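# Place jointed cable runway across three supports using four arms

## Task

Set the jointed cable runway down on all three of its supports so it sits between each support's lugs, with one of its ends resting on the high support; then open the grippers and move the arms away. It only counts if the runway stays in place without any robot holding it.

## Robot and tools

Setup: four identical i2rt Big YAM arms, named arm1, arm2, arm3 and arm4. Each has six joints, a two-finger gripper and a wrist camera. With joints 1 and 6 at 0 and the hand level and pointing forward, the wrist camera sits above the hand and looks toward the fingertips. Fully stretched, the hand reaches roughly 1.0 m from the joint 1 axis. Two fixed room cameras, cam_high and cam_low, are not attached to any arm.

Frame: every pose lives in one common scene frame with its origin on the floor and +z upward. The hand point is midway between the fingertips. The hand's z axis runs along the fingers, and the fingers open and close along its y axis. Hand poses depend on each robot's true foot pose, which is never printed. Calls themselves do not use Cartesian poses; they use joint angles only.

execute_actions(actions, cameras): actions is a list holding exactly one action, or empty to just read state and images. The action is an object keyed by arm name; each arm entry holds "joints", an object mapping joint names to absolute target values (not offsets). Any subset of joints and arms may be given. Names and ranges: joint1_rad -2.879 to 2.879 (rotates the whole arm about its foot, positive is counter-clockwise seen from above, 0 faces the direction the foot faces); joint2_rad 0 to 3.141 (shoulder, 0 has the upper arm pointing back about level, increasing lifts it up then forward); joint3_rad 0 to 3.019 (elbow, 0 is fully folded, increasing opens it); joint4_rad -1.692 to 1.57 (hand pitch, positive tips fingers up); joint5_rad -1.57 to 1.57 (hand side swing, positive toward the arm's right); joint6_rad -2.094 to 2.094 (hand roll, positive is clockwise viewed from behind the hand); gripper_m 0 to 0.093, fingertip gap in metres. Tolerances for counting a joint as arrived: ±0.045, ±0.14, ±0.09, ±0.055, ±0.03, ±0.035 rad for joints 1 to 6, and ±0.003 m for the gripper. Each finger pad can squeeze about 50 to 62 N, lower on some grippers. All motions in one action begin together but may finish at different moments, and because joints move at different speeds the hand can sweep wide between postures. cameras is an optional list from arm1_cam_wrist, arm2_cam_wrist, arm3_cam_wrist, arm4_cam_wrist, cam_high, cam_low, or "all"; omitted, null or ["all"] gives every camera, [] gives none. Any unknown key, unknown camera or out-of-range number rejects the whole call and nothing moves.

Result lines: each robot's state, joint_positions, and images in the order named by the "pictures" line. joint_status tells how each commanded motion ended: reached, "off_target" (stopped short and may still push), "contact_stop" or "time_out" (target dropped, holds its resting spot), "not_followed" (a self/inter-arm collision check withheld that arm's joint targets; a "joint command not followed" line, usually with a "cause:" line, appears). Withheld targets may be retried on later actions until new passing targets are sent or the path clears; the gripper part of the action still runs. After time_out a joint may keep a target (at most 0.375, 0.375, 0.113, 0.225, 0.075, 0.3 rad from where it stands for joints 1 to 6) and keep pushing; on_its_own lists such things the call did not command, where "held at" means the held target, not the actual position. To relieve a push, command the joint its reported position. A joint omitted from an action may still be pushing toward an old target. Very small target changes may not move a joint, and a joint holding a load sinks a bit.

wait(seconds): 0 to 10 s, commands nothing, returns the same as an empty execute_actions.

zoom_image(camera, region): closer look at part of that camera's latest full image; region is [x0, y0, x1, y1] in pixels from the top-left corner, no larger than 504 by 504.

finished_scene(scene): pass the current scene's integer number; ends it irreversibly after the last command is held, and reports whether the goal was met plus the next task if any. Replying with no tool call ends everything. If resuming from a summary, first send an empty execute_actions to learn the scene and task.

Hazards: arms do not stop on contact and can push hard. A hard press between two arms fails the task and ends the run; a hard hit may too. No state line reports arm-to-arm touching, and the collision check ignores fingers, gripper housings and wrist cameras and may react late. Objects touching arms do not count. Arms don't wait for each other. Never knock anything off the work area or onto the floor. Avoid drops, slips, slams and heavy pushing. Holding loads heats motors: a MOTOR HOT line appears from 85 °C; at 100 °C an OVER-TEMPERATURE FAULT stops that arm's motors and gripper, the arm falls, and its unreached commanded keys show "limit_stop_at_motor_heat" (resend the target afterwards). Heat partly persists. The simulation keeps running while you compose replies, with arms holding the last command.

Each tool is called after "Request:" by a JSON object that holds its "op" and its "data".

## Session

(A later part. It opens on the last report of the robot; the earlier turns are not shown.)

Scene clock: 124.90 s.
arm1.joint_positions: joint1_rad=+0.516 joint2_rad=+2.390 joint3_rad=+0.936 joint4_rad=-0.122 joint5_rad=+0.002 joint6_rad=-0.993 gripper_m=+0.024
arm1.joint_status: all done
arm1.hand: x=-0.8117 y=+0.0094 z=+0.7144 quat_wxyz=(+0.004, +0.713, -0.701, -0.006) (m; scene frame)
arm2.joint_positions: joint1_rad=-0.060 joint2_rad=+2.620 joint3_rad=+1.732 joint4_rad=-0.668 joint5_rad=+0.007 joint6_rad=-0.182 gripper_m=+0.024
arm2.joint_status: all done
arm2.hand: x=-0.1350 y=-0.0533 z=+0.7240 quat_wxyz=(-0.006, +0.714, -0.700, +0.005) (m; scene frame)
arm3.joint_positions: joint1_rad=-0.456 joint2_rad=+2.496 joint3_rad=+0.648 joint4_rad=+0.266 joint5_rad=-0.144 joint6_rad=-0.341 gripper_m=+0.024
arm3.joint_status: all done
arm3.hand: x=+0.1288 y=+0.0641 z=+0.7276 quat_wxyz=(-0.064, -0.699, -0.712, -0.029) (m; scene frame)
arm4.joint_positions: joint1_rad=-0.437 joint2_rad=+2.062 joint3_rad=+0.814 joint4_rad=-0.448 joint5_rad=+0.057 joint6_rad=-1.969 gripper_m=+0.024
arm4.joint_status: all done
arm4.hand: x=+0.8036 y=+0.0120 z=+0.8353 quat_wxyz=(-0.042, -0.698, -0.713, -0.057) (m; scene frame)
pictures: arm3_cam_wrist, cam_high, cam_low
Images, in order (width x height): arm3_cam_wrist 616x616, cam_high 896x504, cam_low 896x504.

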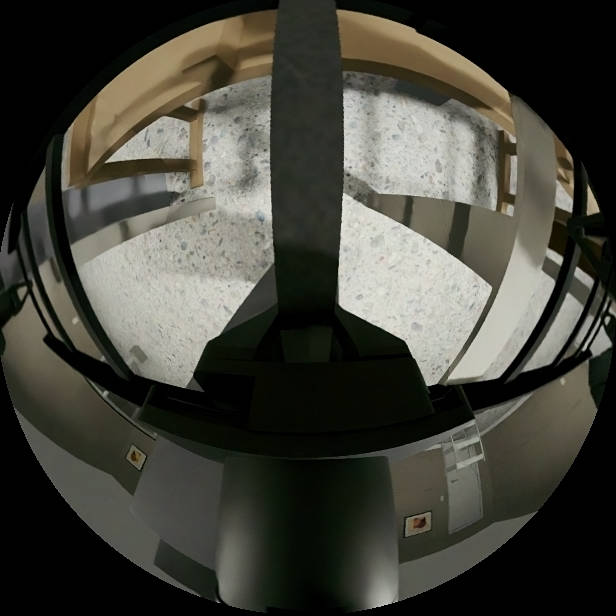

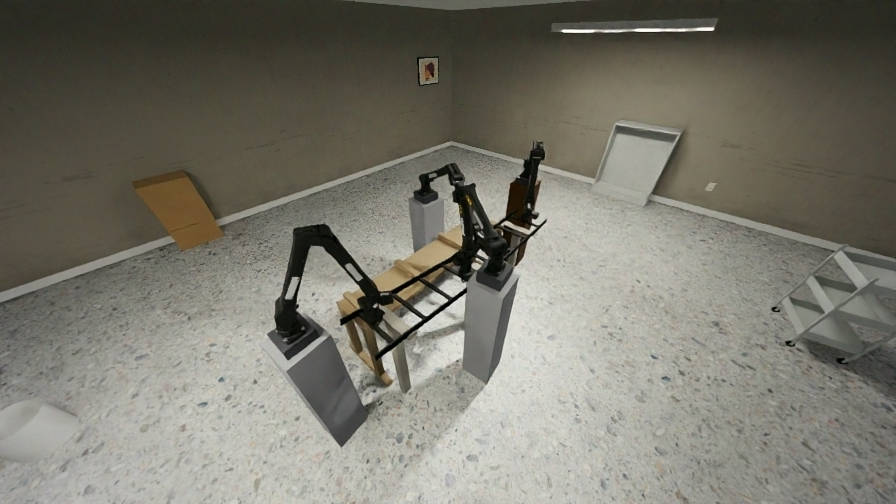

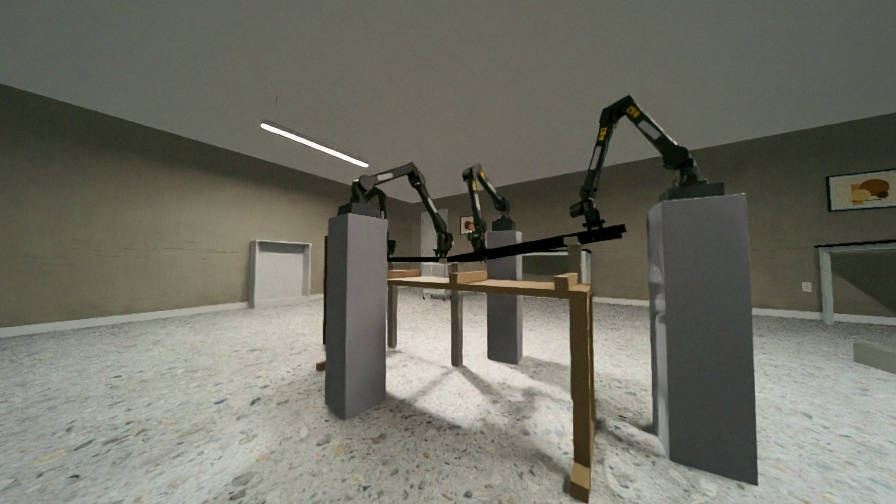

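Seated. Ease and release.

Request:
{"op": "execute_actions", "data": {"actions": [{"arm1":{"joints":{"joint2_rad":2.39,"joint3_rad":0.936,"joint4_rad":-0.122,"joint1_rad":0.516,"joint6_rad":-0.993,"gripper_m":0.06}},"arm2":{"joints":{"joint1_rad":-0.06,"joint2_rad":2.62,"joint3_rad":1.732,"joint4_rad":-0.668,"joint5_rad":0.007,"joint6_rad":-0.182,"gripper_m":0.06}},"arm3":{"joints":{"joint1_rad":-0.456,"joint2_rad":2.496,"joint3_rad":0.648,"joint4_rad":0.266,"joint5_rad":-0.144,"joint6_rad":-0.341,"gripper_m":0.06}},"arm4":{"joints":{"joint1_rad":-0.437,"joint2_rad":2.062,"joint3_rad":0.814,"joint4_rad":-0.448,"joint5_rad":0.057,"joint6_rad":-1.969,"gripper_m":0.06}}}], "cameras": ["cam_low"]}}

Request:
{"op": "execute_actions", "data": {"actions": [{"arm1":{"joints":{"joint2_rad":2.19,"joint3_rad":0.86,"joint4_rad":-0.25}},"arm2":{"joints":{"joint2_rad":2.48,"joint3_rad":1.685,"joint4_rad":-0.77}},"arm3":{"joints":{"joint2_rad":2.27,"joint3_rad":0.56,"joint4_rad":0.13}},"arm4":{"joints":{"joint2_rad":1.87,"joint3_rad":0.77,"joint4_rad":-0.60}}}]}}

Scene clock: 129.93 s.
arm1.joint_positions: joint1_rad=+0.516 joint2_rad=+2.390 joint3_rad=+0.936 joint4_rad=-0.124 joint5_rad=+0.002 joint6_rad=-0.993 gripper_m=+0.060
arm1.joint_status: all done
arm1.hand: x=-0.8121 y=+0.0092 z=+0.7145 quat_wxyz=(+0.005, +0.714, -0.701, -0.007) (m; scene frame)
arm2.joint_positions: joint1_rad=-0.061 joint2_rad=+2.620 joint3_rad=+1.732 joint4_rad=-0.668 joint5_rad=+0.008 joint6_rad=-0.184 gripper_m=+0.060
arm2.joint_status: all done
arm2.hand: x=-0.1347 y=-0.0534 z=+0.7240 quat_wxyz=(-0.006, +0.714, -0.700, +0.005) (m; scene frame)
arm3.joint_positions: joint1_rad=-0.456 joint2_rad=+2.496 joint3_rad=+0.649 joint4_rad=+0.266 joint5_rad=-0.142 joint6_rad=-0.341 gripper_m=+0.060
arm3.joint_status: all done
arm3.hand: x=+0.1284 y=+0.0634 z=+0.7275 quat_wxyz=(-0.064, -0.699, -0.712, -0.029) (m; scene frame)
arm4.joint_positions: joint1_rad=-0.437 joint2_rad=+2.062 joint3_rad=+0.814 joint4_rad=-0.450 joint5_rad=+0.056 joint6_rad=-1.968 gripper_m=+0.060
arm4.joint_status: all done
arm4.hand: x=+0.8037 y=+0.0117 z=+0.8354 quat_wxyz=(-0.043, -0.698, -0.713, -0.056) (m; scene frame)
pictures: cam_low
Images, in order (width x height): cam_low 896x504.

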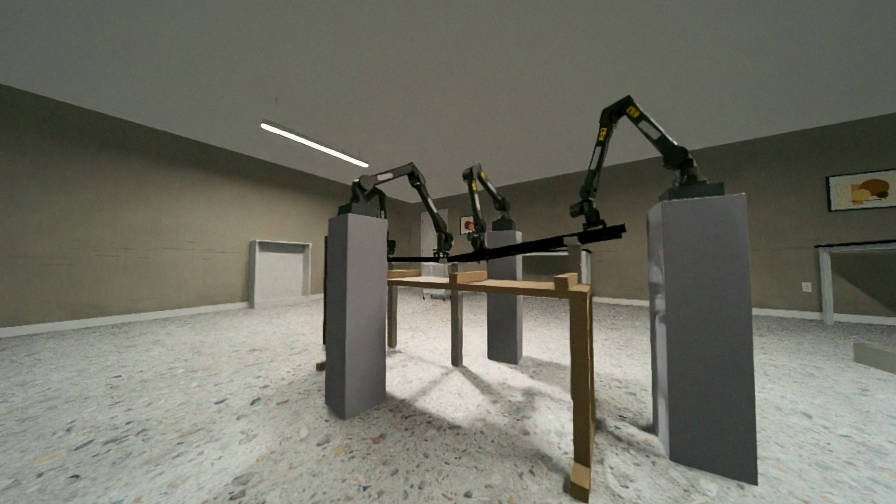

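Scene clock: 131.20 s.
arm1.joint_positions: joint1_rad=+0.516 joint2_rad=+2.188 joint3_rad=+0.864 joint4_rad=-0.240 joint5_rad=+0.003 joint6_rad=-0.996 gripper_m=+0.060
arm1.joint_status: all done
arm1.hand: x=-0.8083 y=+0.0102 z=+0.7841 quat_wxyz=(-0.001, +0.714, -0.700, -0.005) (m; scene frame)
arm2.joint_positions: joint1_rad=-0.061 joint2_rad=+2.474 joint3_rad=+1.678 joint4_rad=-0.759 joint5_rad=+0.008 joint6_rad=-0.184 gripper_m=+0.060
arm2.joint_status: all done
arm2.hand: x=-0.1345 y=-0.0488 z=+0.7986 quat_wxyz=(-0.006, +0.714, -0.700, +0.005) (m; scene frame)
arm3.joint_positions: joint1_rad=-0.456 joint2_rad=+2.266 joint3_rad=+0.559 joint4_rad=+0.140 joint5_rad=-0.142 joint6_rad=-0.341 gripper_m=+0.060
arm3.joint_status: all done
arm3.hand: x=+0.1264 y=+0.0569 z=+0.7905 quat_wxyz=(-0.067, -0.699, -0.712, -0.022) (m; scene frame)
arm4.joint_positions: joint1_rad=-0.437 joint2_rad=+1.852 joint3_rad=+0.773 joint4_rad=-0.586 joint5_rad=+0.055 joint6_rad=-1.968 gripper_m=+0.060
arm4.joint_status: all done
arm4.hand: x=+0.8042 y=+0.0102 z=+0.9032 quat_wxyz=(-0.028, -0.699, -0.713, -0.049) (m; scene frame)
pictures: arm1_cam_wrist, arm2_cam_wrist, arm3_cam_wrist, arm4_cam_wrist, cam_high, cam_low
Images, in order (width x height): arm1_cam_wrist 616x616, arm2_cam_wrist 616x616, arm3_cam_wrist 616x616, arm4_cam_wrist 616x616, cam_high 896x504, cam_low 896x504.

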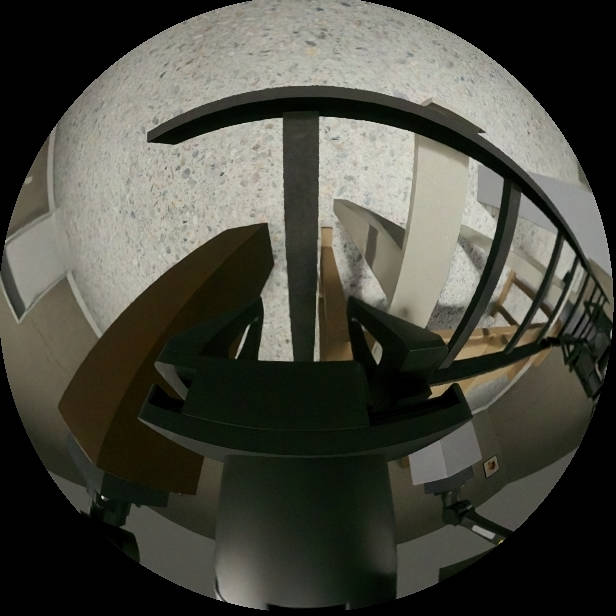

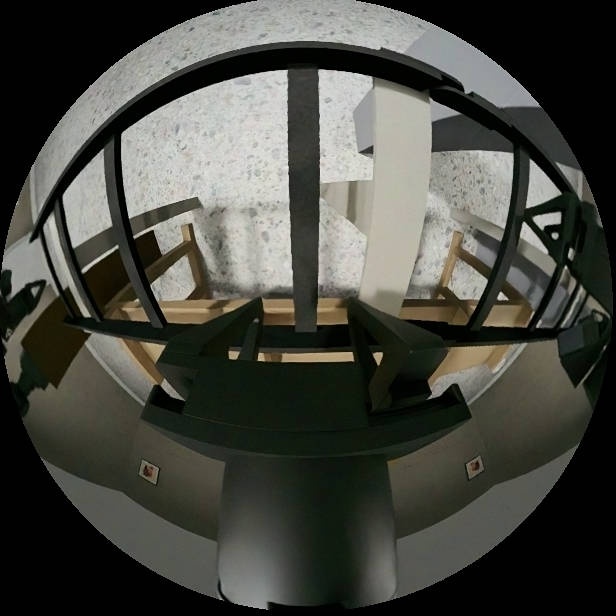

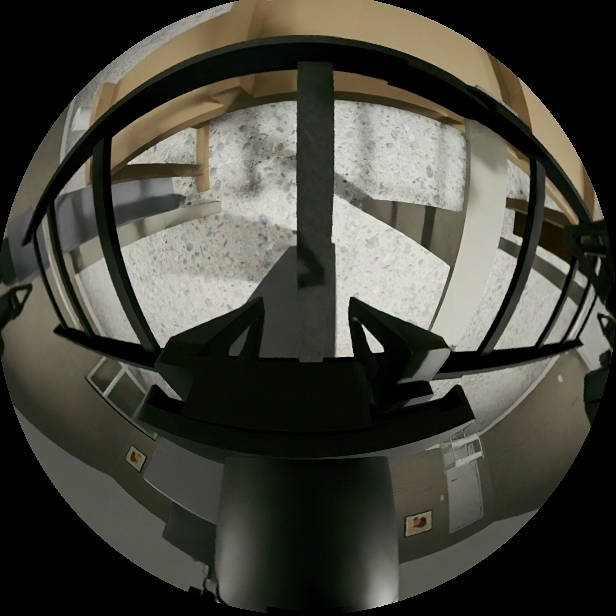

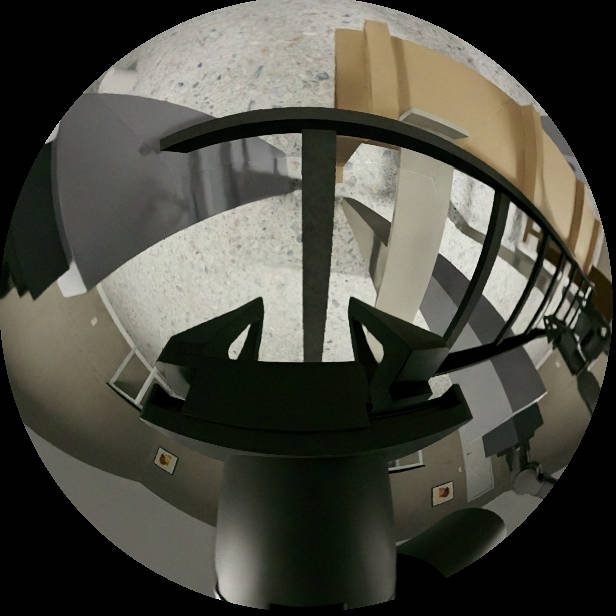

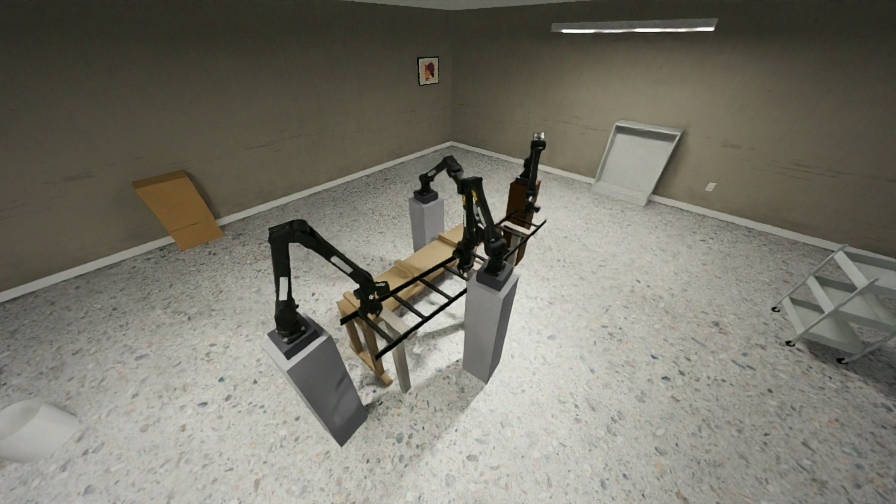

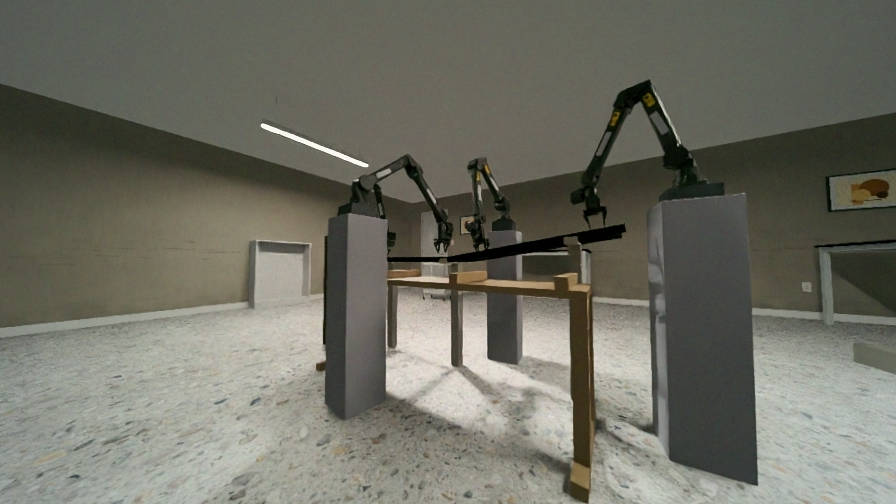

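Request:
{"op": "execute_actions", "data": {"actions": [{"arm1":{"joints":{"joint2_rad":1.2,"joint4_rad":-1.0}},"arm2":{"joints":{"joint2_rad":1.1,"joint3_rad":0.9,"joint4_rad":-1.2}},"arm3":{"joints":{"joint2_rad":1.2,"joint3_rad":0.8,"joint4_rad":-0.8}},"arm4":{"joints":{"joint2_rad":1.1,"joint4_rad":-1.1}}}]}}

Request:
{"op": "zoom_image", "data": {"camera": "cam_high", "region": [330,180,580,390]}}

Scene clock: 135.77 s.
arm1.joint_positions: joint1_rad=+0.516 joint2_rad=+1.204 joint3_rad=+0.862 joint4_rad=-0.990 joint5_rad=+0.003 joint6_rad=-0.996 gripper_m=+0.060
arm1.joint_status: all done
arm1.hand: x=-0.8236 y=-0.0058 z=+1.1417 quat_wxyz=(-0.115, +0.709, -0.696, +0.018) (m; scene frame)
arm2.joint_positions: joint1_rad=-0.061 joint2_rad=+1.100 joint3_rad=+0.906 joint4_rad=-1.190 joint5_rad=+0.008 joint6_rad=-0.184 gripper_m=+0.060
arm2.joint_status: all done
arm2.hand: x=-0.1856 y=-0.3415 z=+1.1927 quat_wxyz=(-0.077, +0.712, -0.697, -0.045) (m; scene frame)
arm3.joint_positions: joint1_rad=-0.456 joint2_rad=+1.199 joint3_rad=+0.801 joint4_rad=-0.789 joint5_rad=-0.142 joint6_rad=-0.341 gripper_m=+0.060
arm3.joint_status: all done
arm3.hand: x=+0.0893 y=-0.0566 z=+1.1709 quat_wxyz=(-0.148, -0.675, -0.707, +0.148) (m; scene frame)
arm4.joint_positions: joint1_rad=-0.437 joint2_rad=+1.096 joint3_rad=+0.769 joint4_rad=-1.085 joint5_rad=+0.055 joint6_rad=-1.968 gripper_m=+0.060
arm4.joint_status: all done
arm4.hand: x=+0.8409 y=-0.0081 z=+1.1418 quat_wxyz=(+0.089, -0.699, -0.709, -0.001) (m; scene frame)
pictures: arm1_cam_wrist, arm2_cam_wrist, arm3_cam_wrist, arm4_cam_wrist, cam_high, cam_low
Images, in order (width x height): arm1_cam_wrist 616x616, arm2_cam_wrist 616x616, arm3_cam_wrist 616x616, arm4_cam_wrist 616x616, cam_high 896x504, cam_low 896x504.

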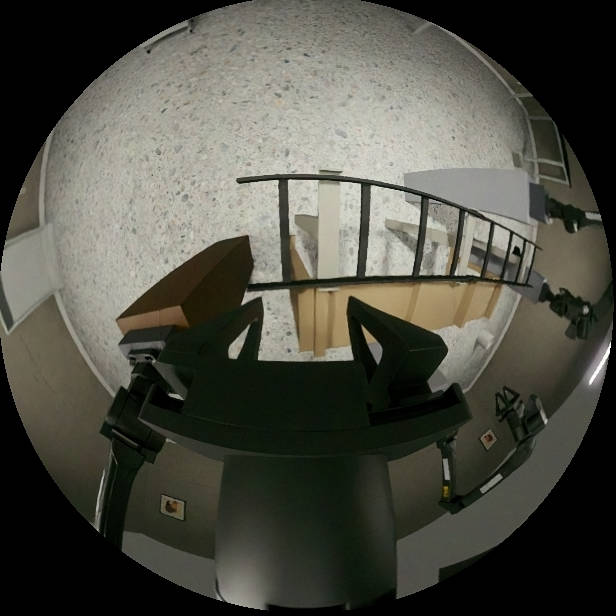

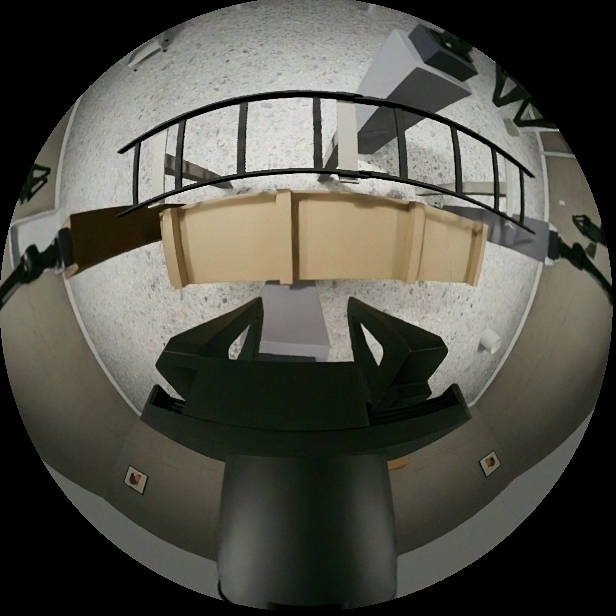

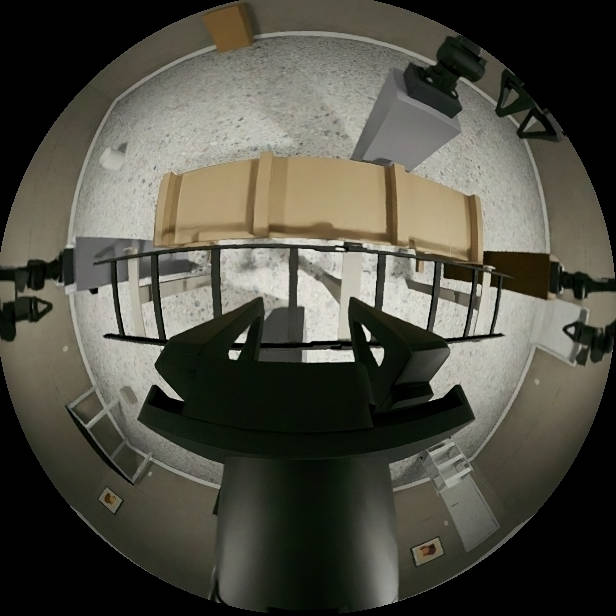

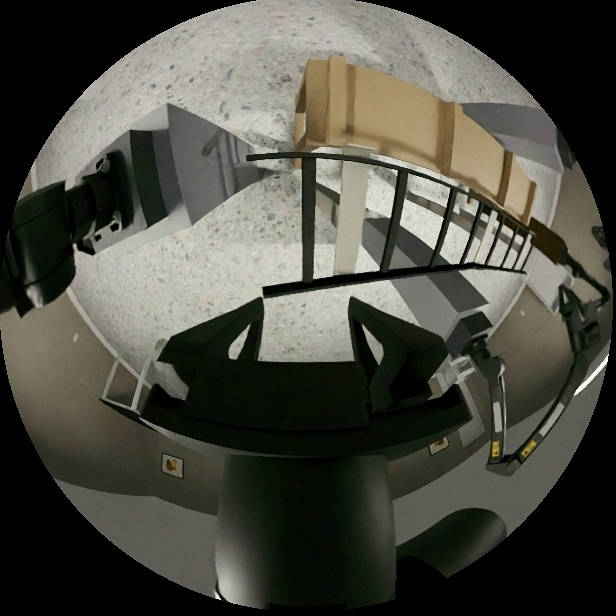

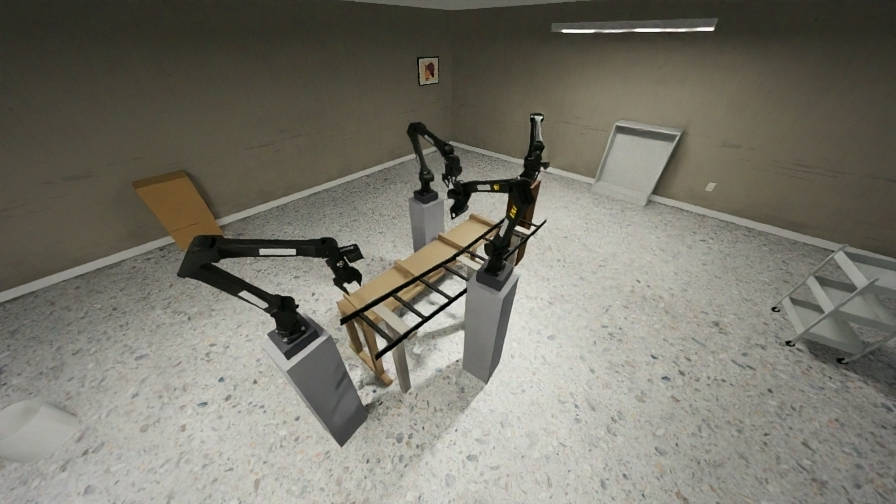

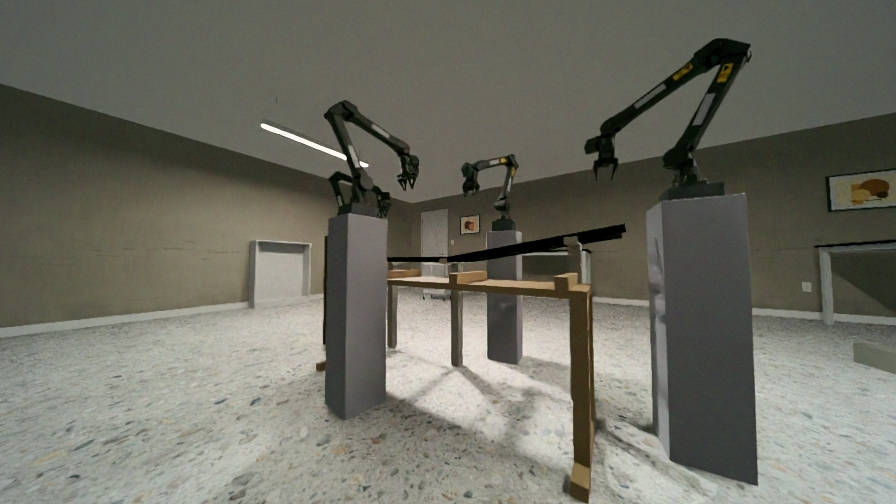

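Region (330, 180, 580, 390) of cam_high's 896x504 image, scaled by 2.016, with more detail than that image has; it fills the top 423 rows of this view, and the rest is white.

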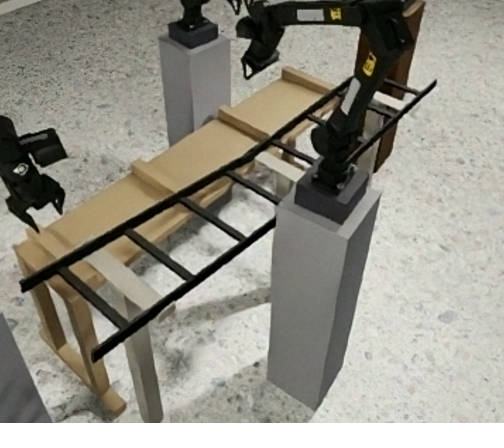

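Request:
{"op": "zoom_image", "data": {"camera": "arm2_cam_wrist", "region": [290,70,410,200]}}

Request:
{"op": "zoom_image", "data": {"camera": "arm1_cam_wrist", "region": [270,160,400,310]}}

Request:
{"op": "zoom_image", "data": {"camera": "arm4_cam_wrist", "region": [290,130,420,300]}}

Region (290, 70, 410, 200) of arm2_cam_wrist's 616x616 image, scaled by 3.877, with more detail than that image has; it fills the left 465 columns of this view, and the rest is white.

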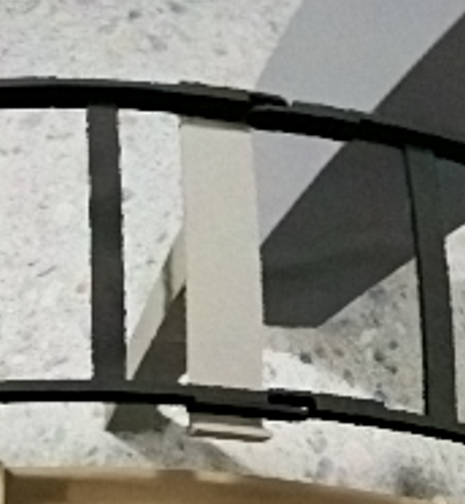

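Region (270, 160, 400, 310) of arm1_cam_wrist's 616x616 image, scaled by 3.360, with more detail than that image has; it fills the left 437 columns of this view, and the rest is white.

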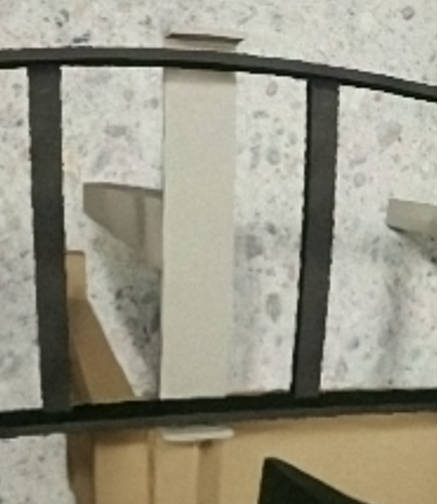

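Region (290, 130, 420, 300) of arm4_cam_wrist's 616x616 image, scaled by 2.965, with more detail than that image has; it fills the left 385 columns of this view, and the rest is white.

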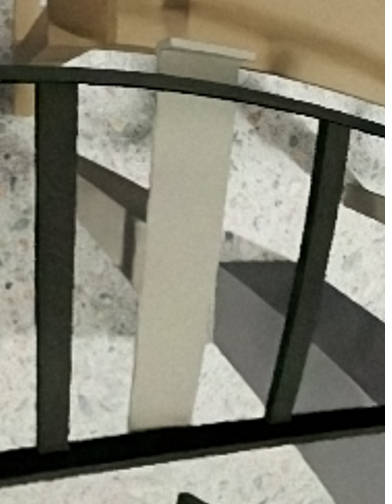

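Request:
{"op": "finished_scene", "data": {"scene": 2}}

The scene is finished: the task was done.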